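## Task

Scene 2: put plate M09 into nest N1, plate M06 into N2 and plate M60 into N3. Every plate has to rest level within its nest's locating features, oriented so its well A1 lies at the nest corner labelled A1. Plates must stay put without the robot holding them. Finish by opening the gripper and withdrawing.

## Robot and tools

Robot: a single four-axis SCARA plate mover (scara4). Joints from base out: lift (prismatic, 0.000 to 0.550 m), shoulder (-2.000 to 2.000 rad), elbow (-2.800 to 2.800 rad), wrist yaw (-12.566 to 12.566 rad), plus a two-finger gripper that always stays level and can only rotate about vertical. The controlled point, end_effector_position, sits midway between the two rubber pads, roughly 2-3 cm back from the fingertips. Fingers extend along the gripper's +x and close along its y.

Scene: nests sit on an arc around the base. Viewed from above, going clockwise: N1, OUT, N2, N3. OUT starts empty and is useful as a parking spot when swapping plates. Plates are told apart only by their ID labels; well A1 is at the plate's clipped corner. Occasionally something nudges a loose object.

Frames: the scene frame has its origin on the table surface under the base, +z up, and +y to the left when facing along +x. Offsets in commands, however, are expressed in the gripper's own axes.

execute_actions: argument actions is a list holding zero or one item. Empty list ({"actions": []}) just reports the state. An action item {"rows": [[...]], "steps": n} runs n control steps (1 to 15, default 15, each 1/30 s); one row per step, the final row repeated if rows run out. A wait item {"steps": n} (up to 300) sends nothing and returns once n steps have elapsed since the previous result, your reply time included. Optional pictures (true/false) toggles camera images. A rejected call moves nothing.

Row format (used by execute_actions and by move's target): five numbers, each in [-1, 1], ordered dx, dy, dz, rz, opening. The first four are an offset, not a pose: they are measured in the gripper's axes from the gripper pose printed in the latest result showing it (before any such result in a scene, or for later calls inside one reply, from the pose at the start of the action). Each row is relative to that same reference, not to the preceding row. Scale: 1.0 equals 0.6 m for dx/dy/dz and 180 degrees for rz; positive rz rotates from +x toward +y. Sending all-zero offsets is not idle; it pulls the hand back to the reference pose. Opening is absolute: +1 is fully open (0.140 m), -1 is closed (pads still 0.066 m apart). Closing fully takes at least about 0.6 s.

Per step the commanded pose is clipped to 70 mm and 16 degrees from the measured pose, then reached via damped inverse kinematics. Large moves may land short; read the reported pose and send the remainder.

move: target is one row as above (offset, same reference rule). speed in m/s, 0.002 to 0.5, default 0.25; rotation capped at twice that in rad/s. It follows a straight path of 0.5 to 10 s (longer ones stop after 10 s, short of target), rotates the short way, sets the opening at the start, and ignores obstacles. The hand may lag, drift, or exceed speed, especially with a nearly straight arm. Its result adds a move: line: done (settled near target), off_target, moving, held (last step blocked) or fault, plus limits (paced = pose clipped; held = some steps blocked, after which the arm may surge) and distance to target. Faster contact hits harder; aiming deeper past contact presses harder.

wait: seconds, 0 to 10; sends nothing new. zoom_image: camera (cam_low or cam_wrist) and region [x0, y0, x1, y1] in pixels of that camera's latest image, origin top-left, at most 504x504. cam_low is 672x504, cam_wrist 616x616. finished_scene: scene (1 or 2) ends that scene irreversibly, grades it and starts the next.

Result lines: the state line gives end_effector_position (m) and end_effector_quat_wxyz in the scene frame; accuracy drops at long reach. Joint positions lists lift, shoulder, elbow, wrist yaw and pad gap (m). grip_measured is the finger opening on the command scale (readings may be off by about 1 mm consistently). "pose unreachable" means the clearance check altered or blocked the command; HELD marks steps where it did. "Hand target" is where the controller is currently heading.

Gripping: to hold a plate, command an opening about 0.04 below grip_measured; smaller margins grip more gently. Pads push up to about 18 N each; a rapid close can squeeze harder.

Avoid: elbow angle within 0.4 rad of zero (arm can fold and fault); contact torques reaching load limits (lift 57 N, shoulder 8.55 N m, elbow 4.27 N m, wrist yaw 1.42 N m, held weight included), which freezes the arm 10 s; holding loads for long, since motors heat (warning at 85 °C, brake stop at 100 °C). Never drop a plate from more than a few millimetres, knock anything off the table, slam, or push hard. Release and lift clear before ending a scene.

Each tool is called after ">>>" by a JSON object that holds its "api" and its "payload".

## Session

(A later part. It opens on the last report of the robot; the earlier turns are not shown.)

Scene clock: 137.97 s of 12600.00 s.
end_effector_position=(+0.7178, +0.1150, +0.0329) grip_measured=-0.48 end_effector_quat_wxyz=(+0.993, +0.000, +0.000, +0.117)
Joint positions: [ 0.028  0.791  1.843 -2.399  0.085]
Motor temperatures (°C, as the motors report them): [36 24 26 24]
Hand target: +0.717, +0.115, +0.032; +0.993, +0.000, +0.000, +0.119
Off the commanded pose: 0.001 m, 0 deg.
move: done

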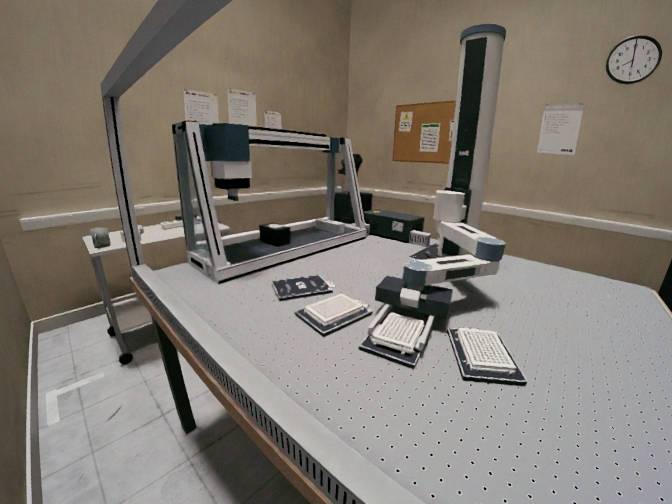

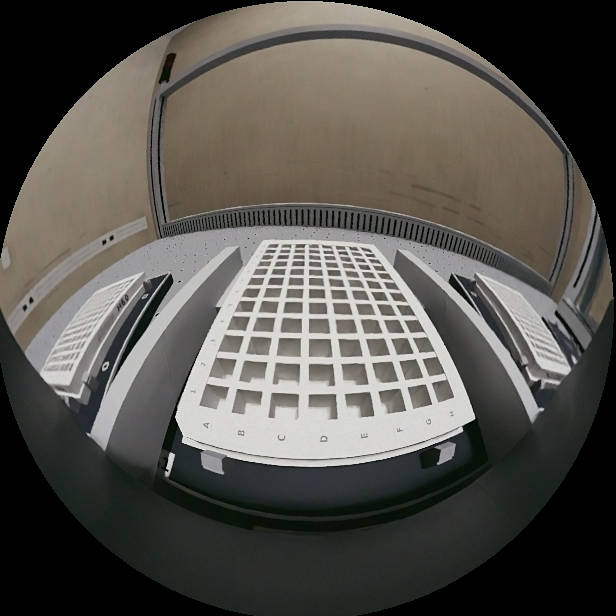

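>>> {"api": "move", "payload": {"target": [0, 0, 0, 0, 0.0], "speed": 0.05}}

>>> {"api": "move", "payload": {"target": [0, 0, 0.095, 0, 0.0], "speed": 0.2}}

>>> {"api": "zoom_image", "payload": {"camera": "cam_wrist", "region": [180, 290, 460, 510]}}

Scene clock: 152.53 s of 12600.00 s.
end_effector_position=(+0.7179, +0.1150, +0.0329) grip_measured=+0.00 end_effector_quat_wxyz=(+0.993, +0.000, +0.000, +0.117)
Joint positions: [ 0.028  0.791  1.844 -2.399  0.103]
Motor temperatures (°C, as the motors report them): [35 24 29 25]
Hand target: +0.718, +0.115, +0.033; +0.993, +0.000, +0.000, +0.117
Off the commanded pose: 0.000 m, 0 deg.
After step 90, 10.87 s passed at rest.
move: done

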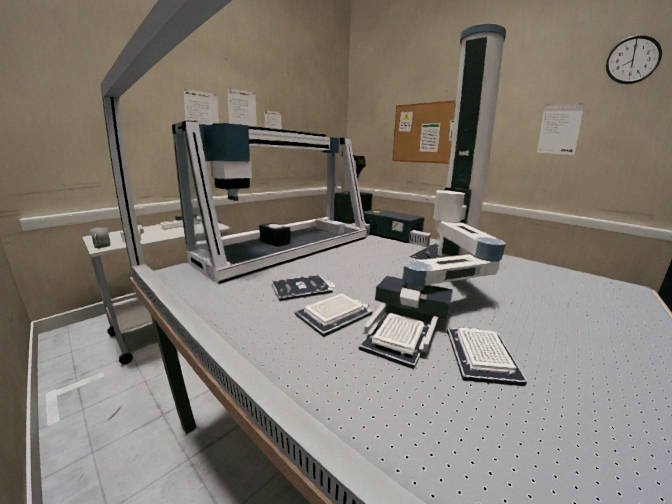

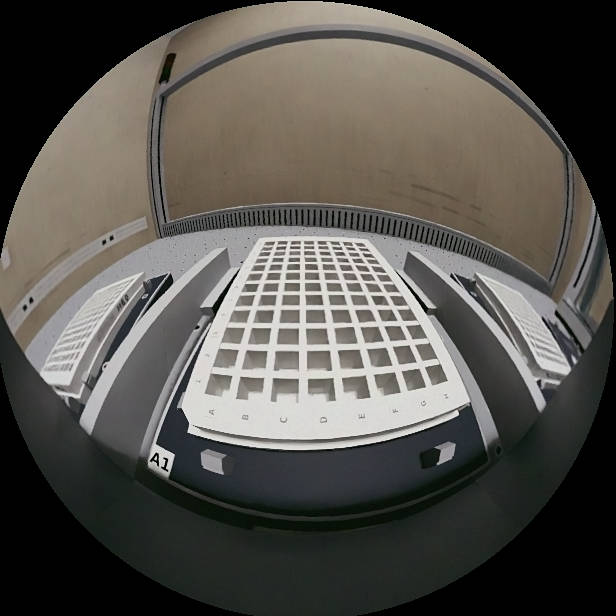

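Scene clock: 153.27 s of 12600.00 s.
end_effector_position=(+0.7179, +0.1150, +0.0900) grip_measured=+0.00 end_effector_quat_wxyz=(+0.993, +0.000, +0.000, +0.117)
Joint positions: [ 0.085  0.791  1.844 -2.399  0.103]
Motor temperatures (°C, as the motors report them): [35 24 29 24]
Hand target: +0.718, +0.115, +0.090; +0.993, +0.000, +0.000, +0.117
Off the commanded pose: 0.000 m, 0 deg.
move: done

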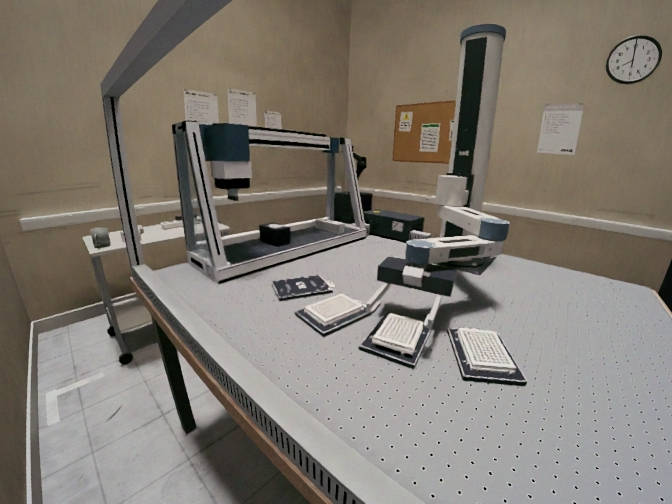

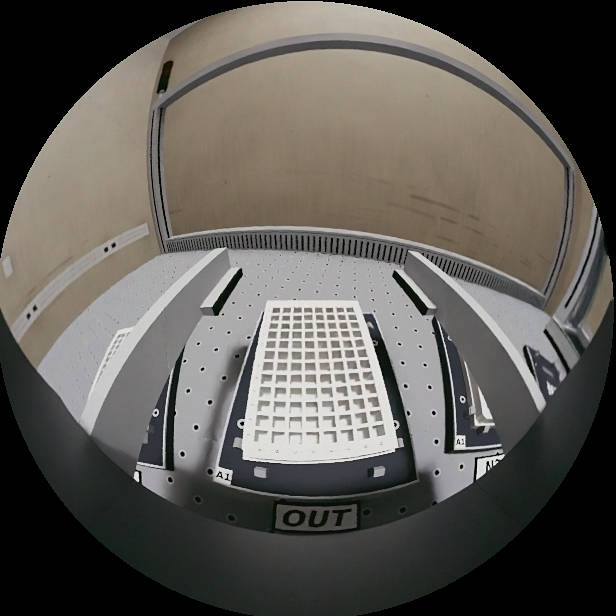

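Region (180, 290, 460, 510) of cam_wrist's 616x616 image, scaled by 1.800, with more detail than that image has; it fills the top 396 rows of this view, and the rest is white.

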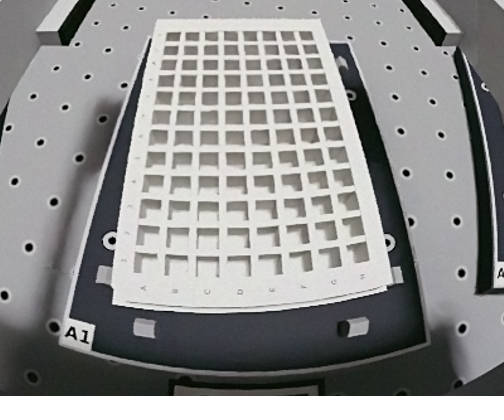

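>>> {"api": "move", "payload": {"target": [0.008, 0.002, -0.09, 0.006, 0.0], "speed": 0.12}}

>>> {"api": "move", "payload": {"target": [0, 0, 0, 0, -0.6], "speed": 0.05}}

>>> {"api": "move", "payload": {"target": [0, 0, 0.025, 0, -0.6], "speed": 0.05}}

>>> {"api": "move", "payload": {"target": [-0.011, -0.003, 0, -0.012, -0.6], "speed": 0.05}}

Scene clock: 168.43 s of 12600.00 s.
end_effector_position=(+0.7222, +0.1172, +0.0359) grip_measured=+0.00 end_effector_quat_wxyz=(+0.992, +0.000, +0.000, +0.126)
Joint positions: [ 0.031  0.774  1.875 -2.395  0.103]
Motor temperatures (°C, as the motors report them): [36 24 27 24]
Hand target: +0.722, +0.117, +0.036; +0.992, +0.000, +0.000, +0.127
Off the commanded pose: 0.000 m, 0 deg.
After step 90, 11.43 s passed at rest.
move: done

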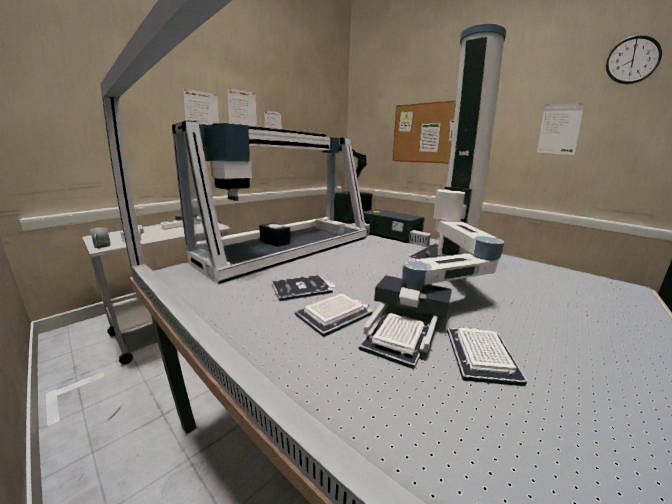

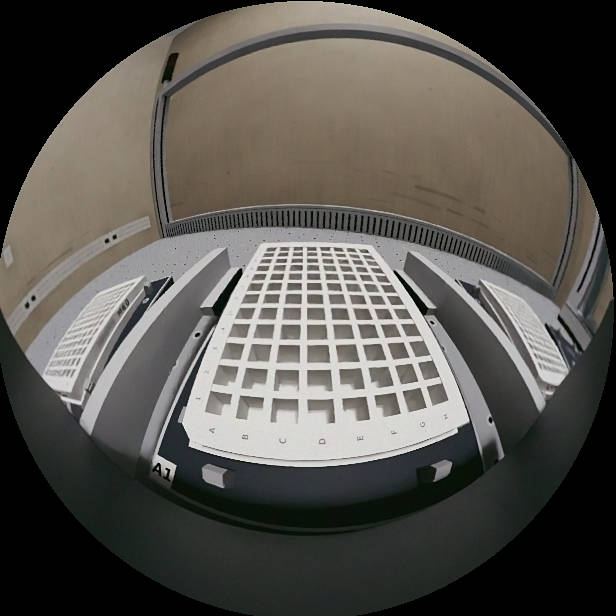

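Scene clock: 168.93 s of 12600.00 s.
end_effector_position=(+0.7222, +0.1168, +0.0359) grip_measured=-0.49 end_effector_quat_wxyz=(+0.992, +0.000, +0.000, +0.125)
Joint positions: [ 0.031  0.774  1.874 -2.397  0.085]
Motor temperatures (°C, as the motors report them): [36 24 27 24]
Hand target: +0.722, +0.117, +0.036; +0.992, +0.000, +0.000, +0.126
Off the commanded pose: 0.000 m, 0 deg.
move: done

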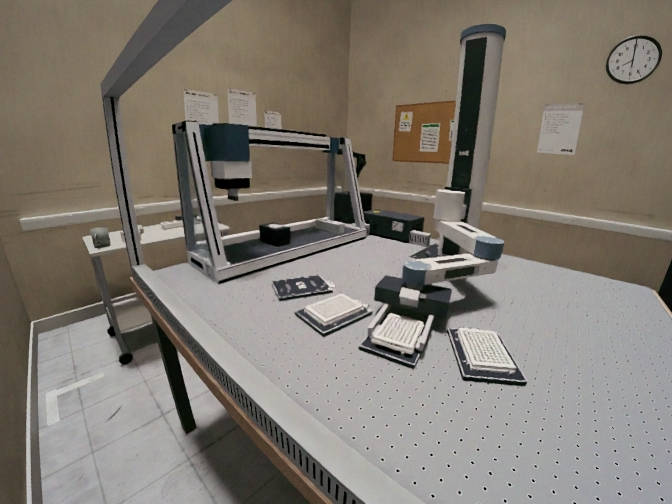

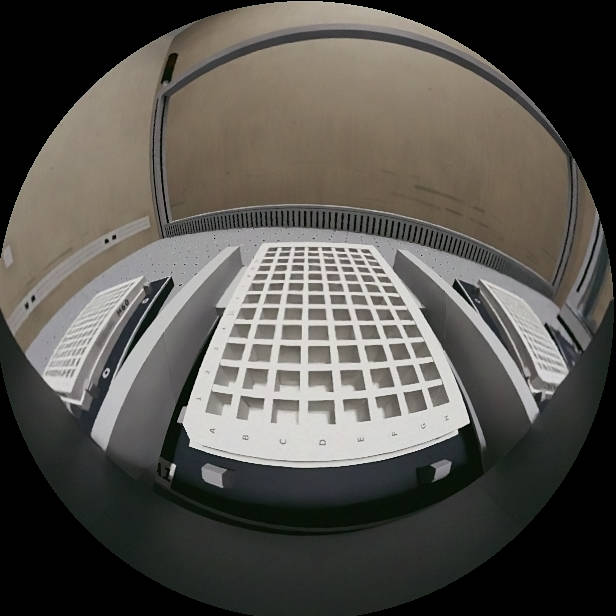

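Scene clock: 169.63 s of 12600.00 s.
end_effector_position=(+0.7222, +0.1170, +0.0510) grip_measured=-0.49 end_effector_quat_wxyz=(+0.992, +0.000, +0.000, +0.126)
Joint positions: [ 0.046  0.774  1.874 -2.397  0.085]
Motor temperatures (°C, as the motors report them): [36 24 27 24]
Hand target: +0.722, +0.117, +0.051; +0.992, +0.000, +0.000, +0.125
Off the commanded pose: 0.000 m, 0 deg.
move: done

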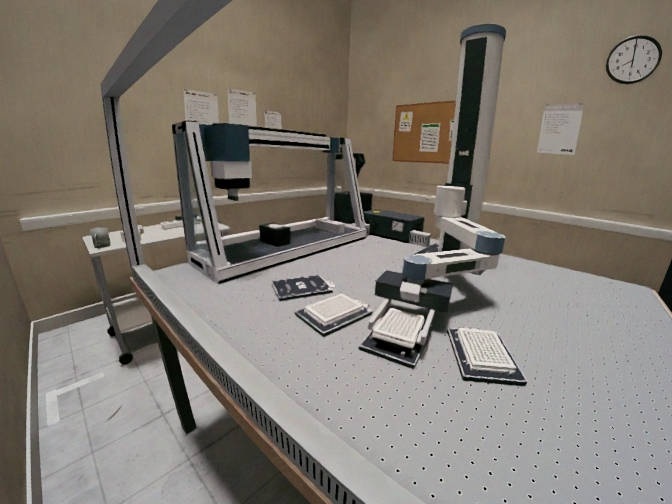

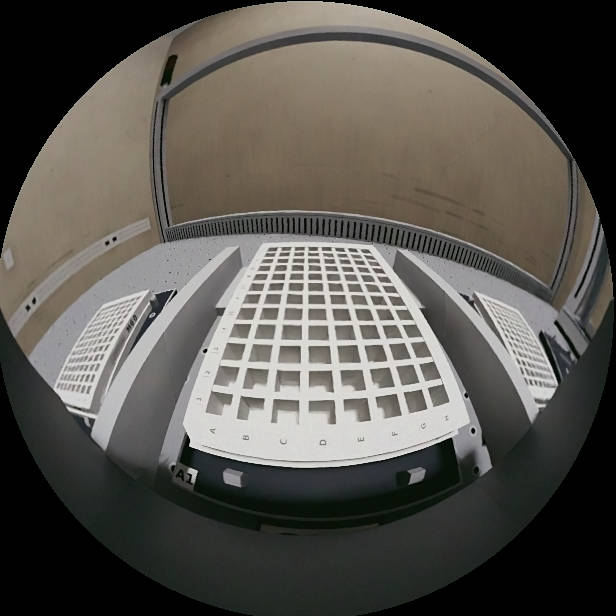

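Scene clock: 170.33 s of 12600.00 s.
end_effector_position=(+0.7163, +0.1137, +0.0510) grip_measured=-0.49 end_effector_quat_wxyz=(+0.994, +0.000, +0.000, +0.107)
Joint positions: [ 0.046  0.8    1.832 -2.418  0.085]
Motor temperatures (°C, as the motors report them): [36 24 27 24]
Hand target: +0.716, +0.114, +0.051; +0.994, +0.000, +0.000, +0.107
Off the commanded pose: 0.000 m, 0 deg.
move: done

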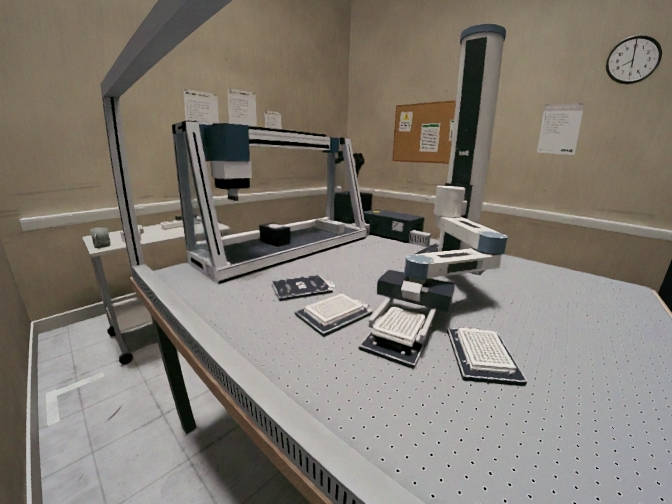

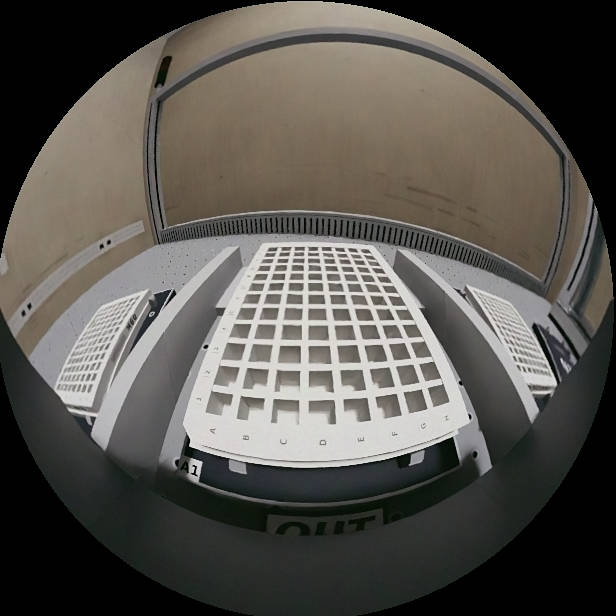

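>>> {"api": "move", "payload": {"target": [0, 0, -0.024, 0, -0.6], "speed": 0.02}}

Scene clock: 174.63 s of 12600.00 s.
end_effector_position=(+0.7165, +0.1134, +0.0368) grip_measured=-0.49 end_effector_quat_wxyz=(+0.994, +0.000, +0.000, +0.106)
Joint positions: [ 0.032  0.8    1.833 -2.421  0.085]
Motor temperatures (°C, as the motors report them): [36 24 27 24]
Hand target: +0.716, +0.114, +0.037; +0.994, +0.000, +0.000, +0.107
Off the commanded pose: 0.000 m, 0 deg.
After step 90, 0.37 s passed at rest.
move: done

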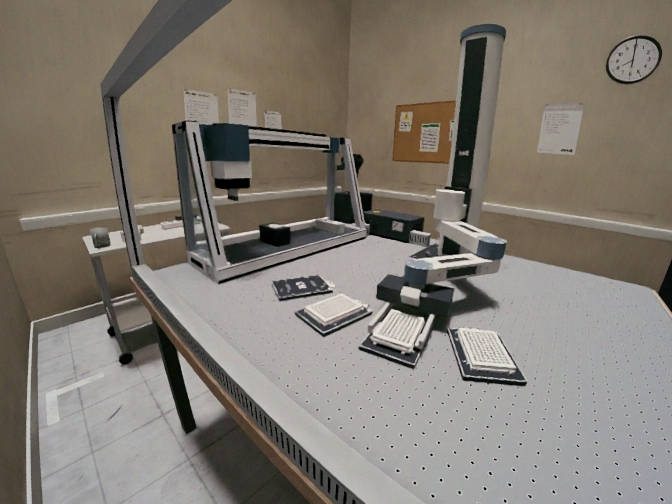

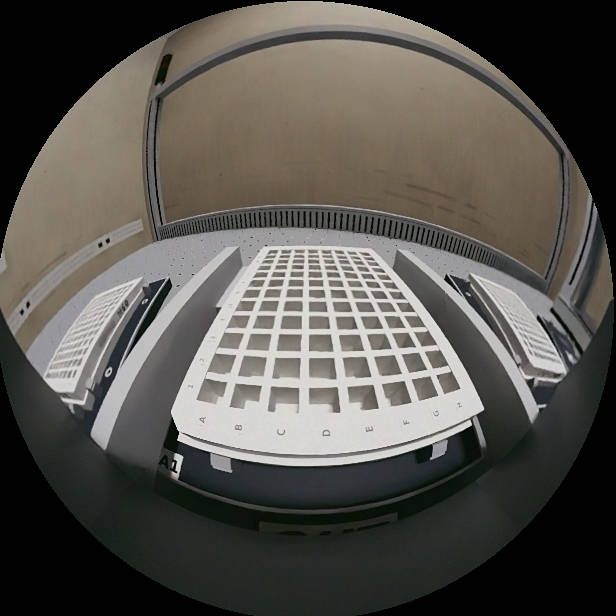

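>>> {"api": "move", "payload": {"target": [0.005, 0, 0.008, 0, -0.6], "speed": 0.02}}

>>> {"api": "move", "payload": {"target": [0, 0, -0.012, 0, -0.6], "speed": 0.02}}

Scene clock: 180.10 s of 12600.00 s.
end_effector_position=(+0.7194, +0.1141, +0.0416) grip_measured=-0.49 end_effector_quat_wxyz=(+0.994, +0.000, +0.000, +0.106)
Joint positions: [ 0.037  0.792  1.852 -2.432  0.085]
Motor temperatures (°C, as the motors report them): [36 24 27 24]
Hand target: +0.719, +0.114, +0.042; +0.994, +0.000, +0.000, +0.106
Off the commanded pose: 0.000 m, 0 deg.
After step 90, 1.77 s passed at rest.
move: done

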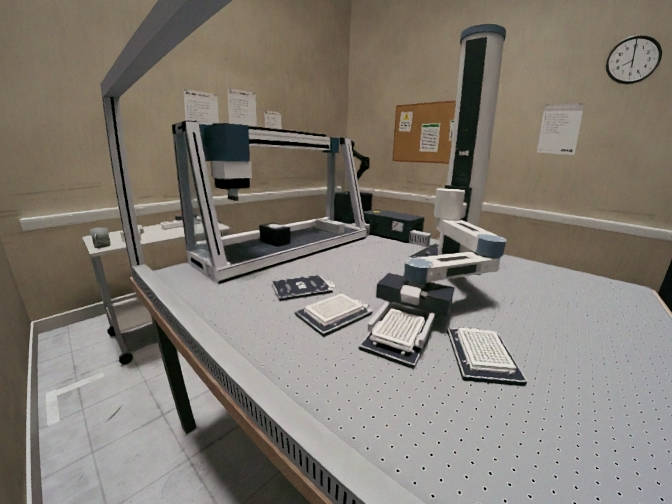

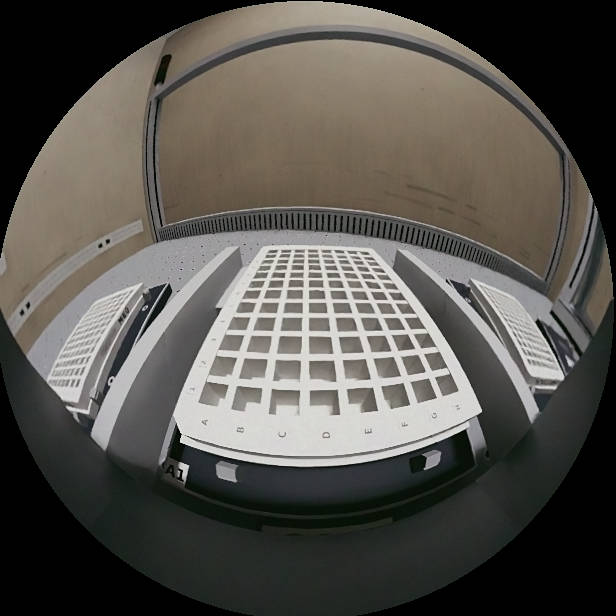

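Scene clock: 180.80 s of 12600.00 s.
end_effector_position=(+0.7193, +0.1134, +0.0347) grip_measured=-0.49 end_effector_quat_wxyz=(+0.995, +0.000, +0.000, +0.105)
Joint positions: [ 0.03   0.792  1.85  -2.432  0.085]
Motor temperatures (°C, as the motors report them): [36 24 27 24]
Hand target: +0.719, +0.114, +0.034; +0.994, +0.000, +0.000, +0.106
Off the commanded pose: 0.001 m, 0 deg.
move: done

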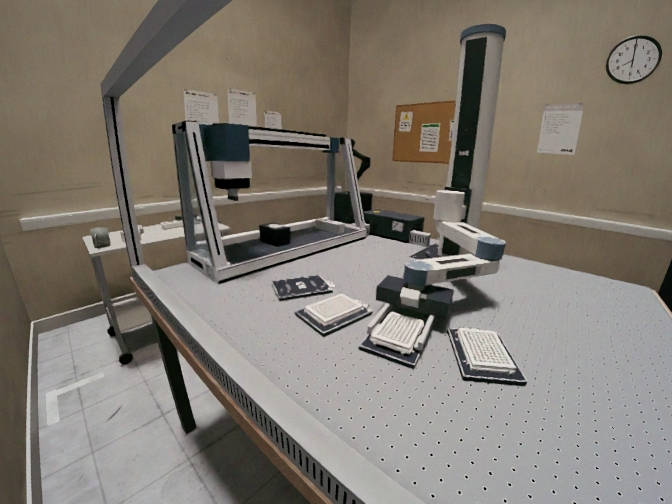

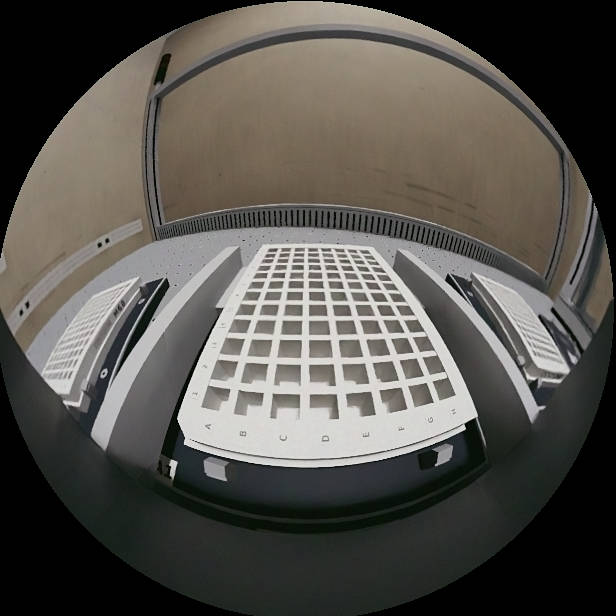

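>>> {"api": "move", "payload": {"target": [-0.0025, -0.001, 0.01, 0, -0.6], "speed": 0.02}}

>>> {"api": "move", "payload": {"target": [0, 0, -0.012, 0, -0.6], "speed": 0.02}}

Scene clock: 187.03 s of 12600.00 s.
end_effector_position=(+0.7180, +0.1125, +0.0407) grip_measured=-0.49 end_effector_quat_wxyz=(+0.995, +0.000, +0.000, +0.104)
Joint positions: [ 0.036  0.795  1.841 -2.426  0.085]
Motor temperatures (°C, as the motors report them): [36 24 27 24]
Hand target: +0.718, +0.113, +0.041; +0.995, +0.000, +0.000, +0.105
Off the commanded pose: 0.000 m, 0 deg.
After step 90, 2.53 s passed at rest.
move: done

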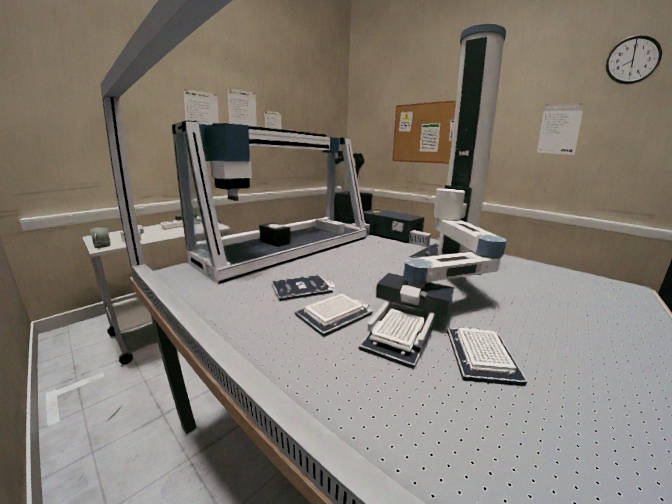

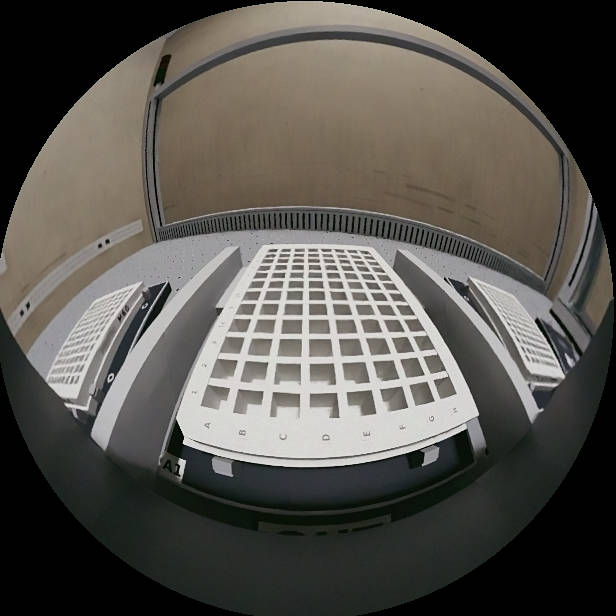

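Scene clock: 187.73 s of 12600.00 s.
end_effector_position=(+0.7181, +0.1130, +0.0336) grip_measured=-0.49 end_effector_quat_wxyz=(+0.995, +0.000, +0.000, +0.105)
Joint positions: [ 0.029  0.795  1.842 -2.427  0.085]
Motor temperatures (°C, as the motors report them): [36 24 27 24]
Hand target: +0.718, +0.112, +0.033; +0.995, +0.000, +0.000, +0.104
Off the commanded pose: 0.000 m, 0 deg.
move: done

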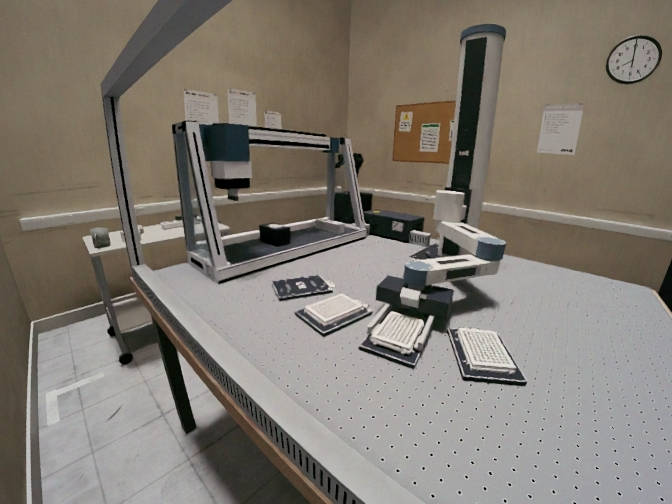

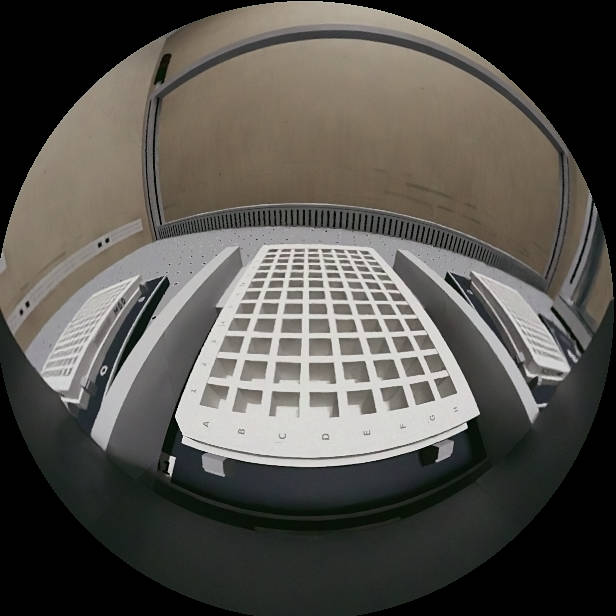

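It went down without tilting. Release and lift.

>>> {"api": "move", "payload": {"target": [0, 0, 0, 0, 0.0], "speed": 0.05}}

>>> {"api": "move", "payload": {"target": [0, 0, 0.094, 0, 0.0], "speed": 0.2}}

Scene clock: 192.53 s of 12600.00 s.
end_effector_position=(+0.7181, +0.1131, +0.0336) grip_measured=+0.00 end_effector_quat_wxyz=(+0.995, +0.000, +0.000, +0.105)
Joint positions: [ 0.029  0.795  1.842 -2.428  0.103]
Motor temperatures (°C, as the motors report them): [36 24 27 24]
Hand target: +0.718, +0.113, +0.034; +0.995, +0.000, +0.000, +0.105
Off the commanded pose: 0.000 m, 0 deg.
After step 90, 1.10 s passed at rest.
move: done

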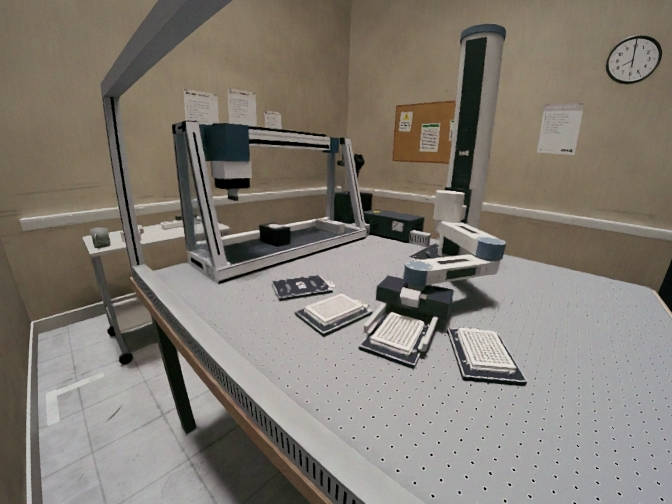

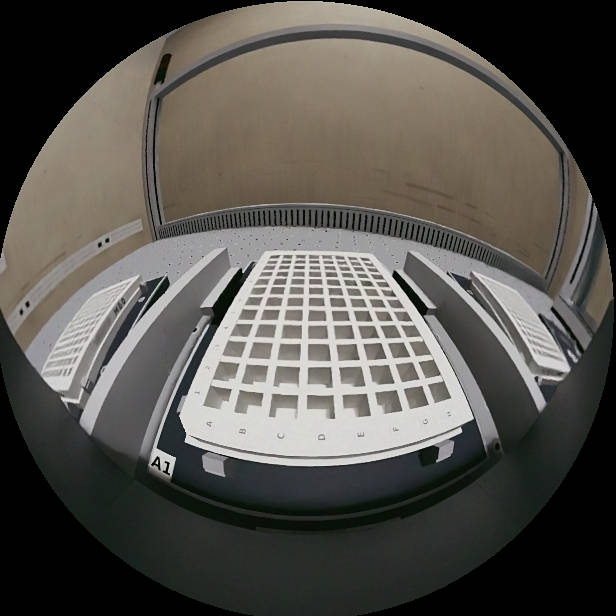

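Scene clock: 193.27 s of 12600.00 s.
end_effector_position=(+0.7181, +0.1131, +0.0900) grip_measured=+0.00 end_effector_quat_wxyz=(+0.995, +0.000, +0.000, +0.105)
Joint positions: [ 0.085  0.795  1.842 -2.428  0.103]
Motor temperatures (°C, as the motors report them): [36 24 27 24]
Hand target: +0.718, +0.113, +0.090; +0.995, +0.000, +0.000, +0.105
Off the commanded pose: 0.000 m, 0 deg.
move: done

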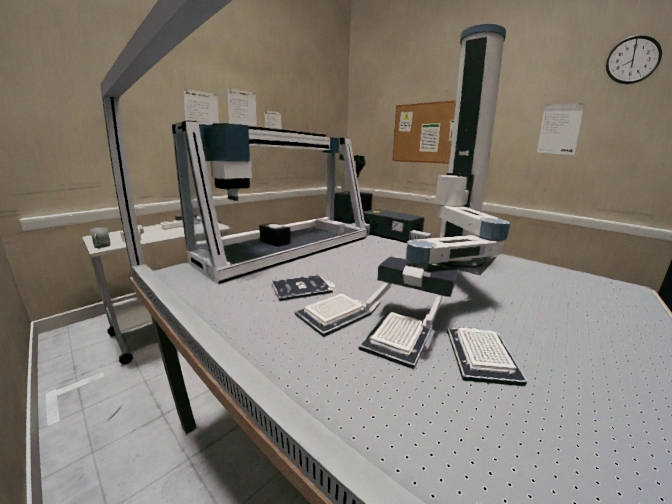

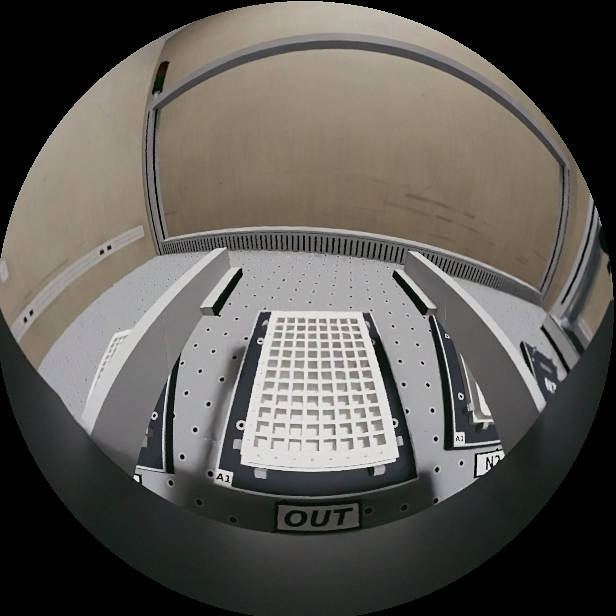

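>>> {"api": "move", "payload": {"target": [-0.039, 0.298, 0, 0.105, 0.0], "speed": 0.3}}

>>> {"api": "zoom_image", "payload": {"camera": "cam_wrist", "region": [160, 290, 480, 540]}}

Scene clock: 206.07 s of 12600.00 s.
end_effector_position=(+0.6580, +0.2833, +0.0900) grip_measured=+0.00 end_effector_quat_wxyz=(+0.964, +0.000, +0.000, +0.267)
Joint positions: [ 0.085  1.104  1.876 -2.439  0.103]
Motor temperatures (°C, as the motors report them): [36 24 27 24]
Hand target: +0.658, +0.283, +0.090; +0.964, +0.000, +0.000, +0.267
Off the commanded pose: 0.000 m, 0 deg.
After step 90, 8.83 s passed at rest.
move: done

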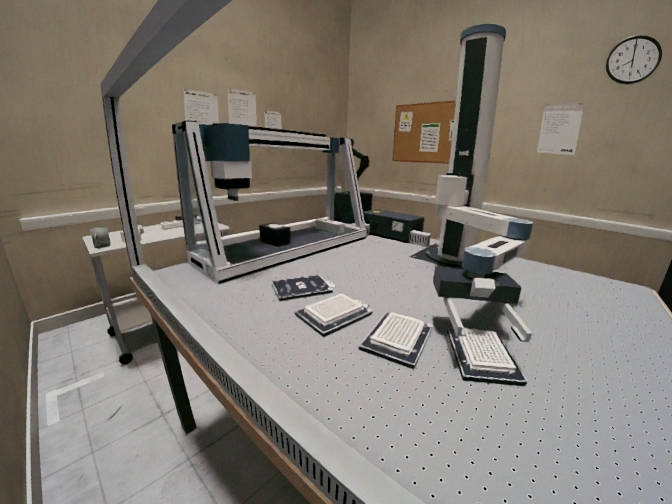

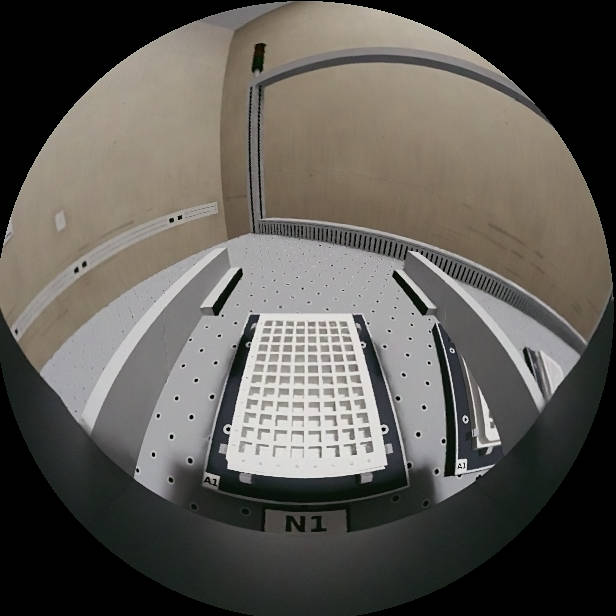

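Region (160, 290, 480, 540) of cam_wrist's 616x616 image, scaled by 1.575, with more detail than that image has; it fills the top 394 rows of this view, and the rest is white.

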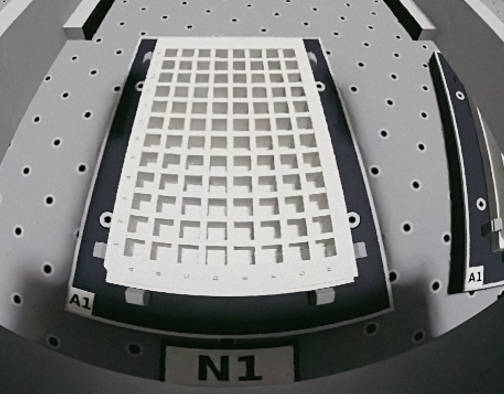

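>>> {"api": "move", "payload": {"target": [-0.003, 0.0115, -0.098, 0, 0.0], "speed": 0.12}}

>>> {"api": "move", "payload": {"target": [0, 0, 0, 0, -0.6], "speed": 0.05}}

>>> {"api": "move", "payload": {"target": [0, 0, 0.098, 0, -0.6], "speed": 0.15}}

>>> {"api": "zoom_image", "payload": {"camera": "cam_wrist", "region": [140, 400, 500, 540]}}

Scene clock: 219.87 s of 12600.00 s.
end_effector_position=(+0.6528, +0.2885, +0.0312) grip_measured=+0.00 end_effector_quat_wxyz=(+0.964, +0.000, +0.000, +0.267)
Joint positions: [ 0.026  1.126  1.864 -2.449  0.103]
Motor temperatures (°C, as the motors report them): [36 24 27 24]
Hand target: +0.653, +0.288, +0.031; +0.964, +0.000, +0.000, +0.267
Off the commanded pose: 0.000 m, 0 deg.
After step 90, 10.00 s passed at rest.
move: done

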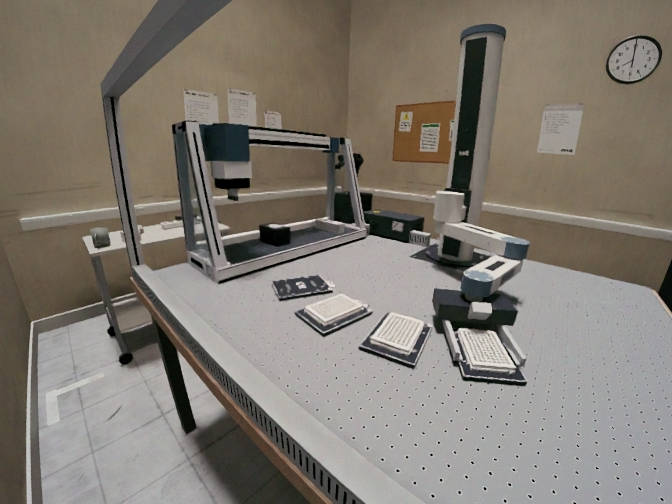

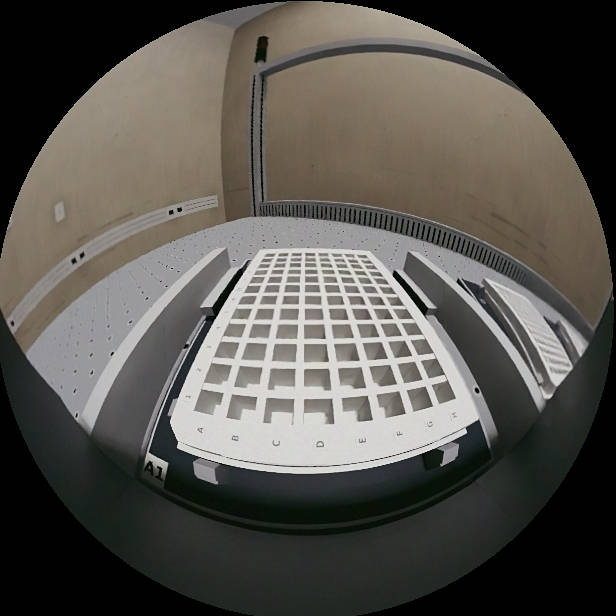

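Scene clock: 220.37 s of 12600.00 s.
end_effector_position=(+0.6523, +0.2897, +0.0312) grip_measured=-0.49 end_effector_quat_wxyz=(+0.963, +0.000, +0.000, +0.270)
Joint positions: [ 0.026  1.127  1.865 -2.446  0.085]
Motor temperatures (°C, as the motors report them): [36 24 27 24]
Hand target: +0.653, +0.288, +0.031; +0.964, +0.000, +0.000, +0.267
Off the commanded pose: 0.001 m, 0 deg.
move: done

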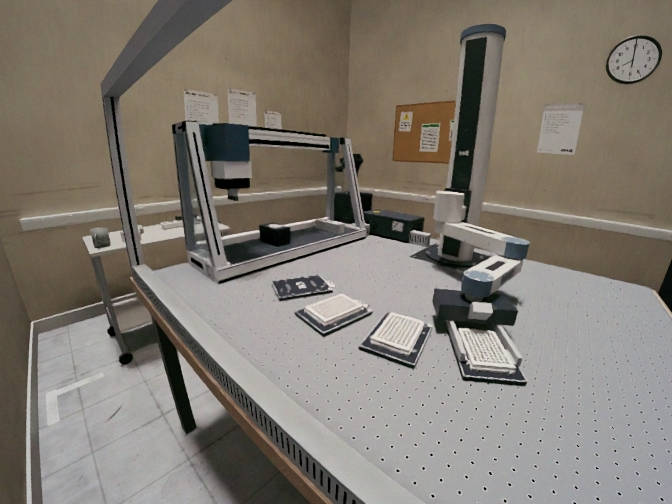

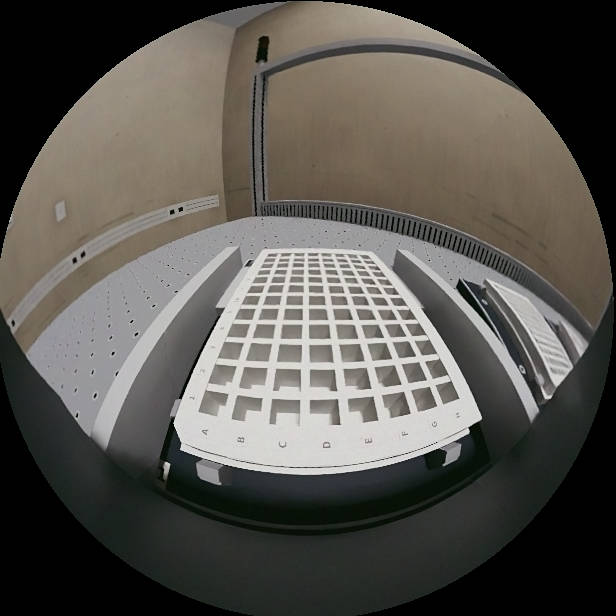

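Scene clock: 221.10 s of 12600.00 s.
end_effector_position=(+0.6523, +0.2898, +0.0900) grip_measured=-0.49 end_effector_quat_wxyz=(+0.963, +0.000, +0.000, +0.270)
Joint positions: [ 0.085  1.127  1.865 -2.446  0.085]
Motor temperatures (°C, as the motors report them): [36 24 27 24]
Hand target: +0.652, +0.290, +0.090; +0.963, +0.000, +0.000, +0.270
Off the commanded pose: 0.000 m, 0 deg.
move: done

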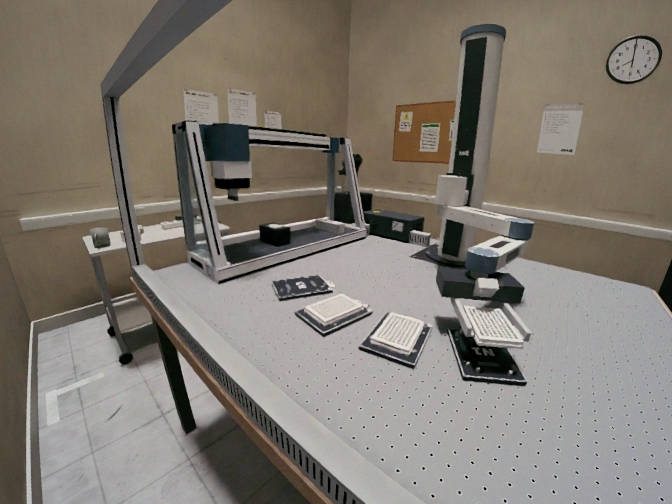

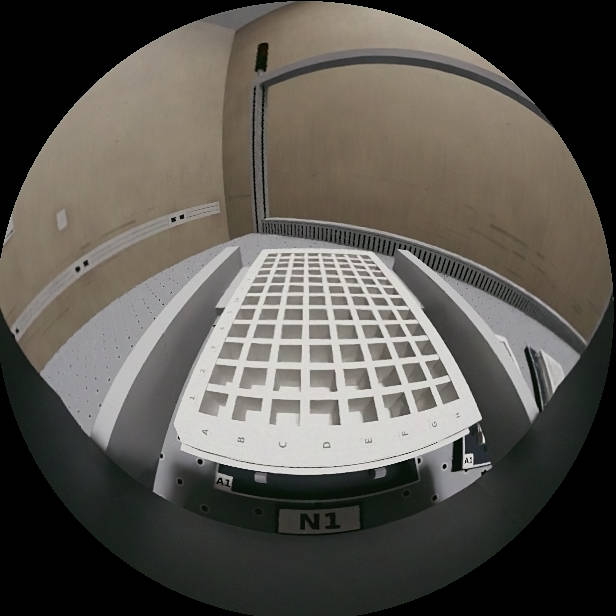

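Region (140, 400, 500, 540) of cam_wrist's 616x616 image, scaled by 1.400, with more detail than that image has.

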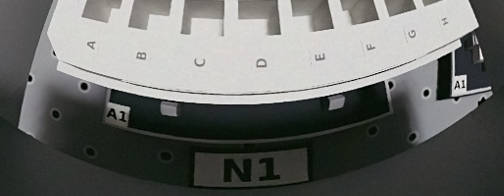

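>>> {"api": "move", "payload": {"target": [-0.405, -0.81, 0, -0.3094, -0.6], "speed": 0.35}}

>>> {"api": "zoom_image", "payload": {"camera": "cam_wrist", "region": [140, 400, 500, 540]}}

Scene clock: 229.37 s of 12600.00 s.
end_effector_position=(+0.6969, -0.2518, +0.0900) grip_measured=-0.49 end_effector_quat_wxyz=(+0.977, +0.000, +0.000, -0.211)
Joint positions: [ 0.085  0.06   2.01  -2.496  0.085]
Motor temperatures (°C, as the motors report them): [36 24 26 24]
Hand target: +0.697, -0.252, +0.090; +0.977, +0.000, +0.000, -0.211
Off the commanded pose: 0.000 m, 0 deg.
After step 90, 3.20 s passed at rest.
move: done

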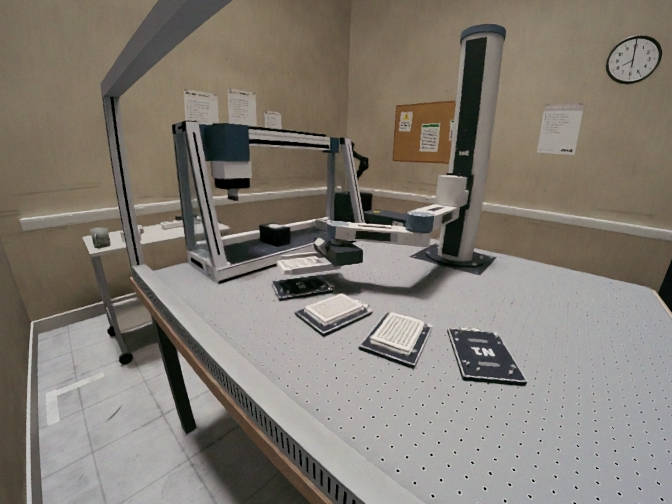

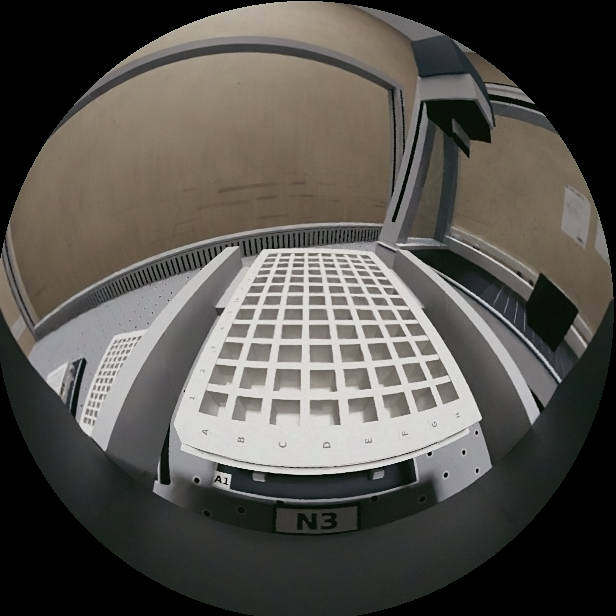

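Region (140, 400, 500, 540) of cam_wrist's 616x616 image, scaled by 1.400, with more detail than that image has.

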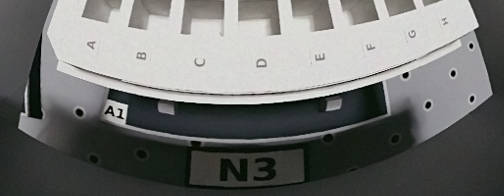

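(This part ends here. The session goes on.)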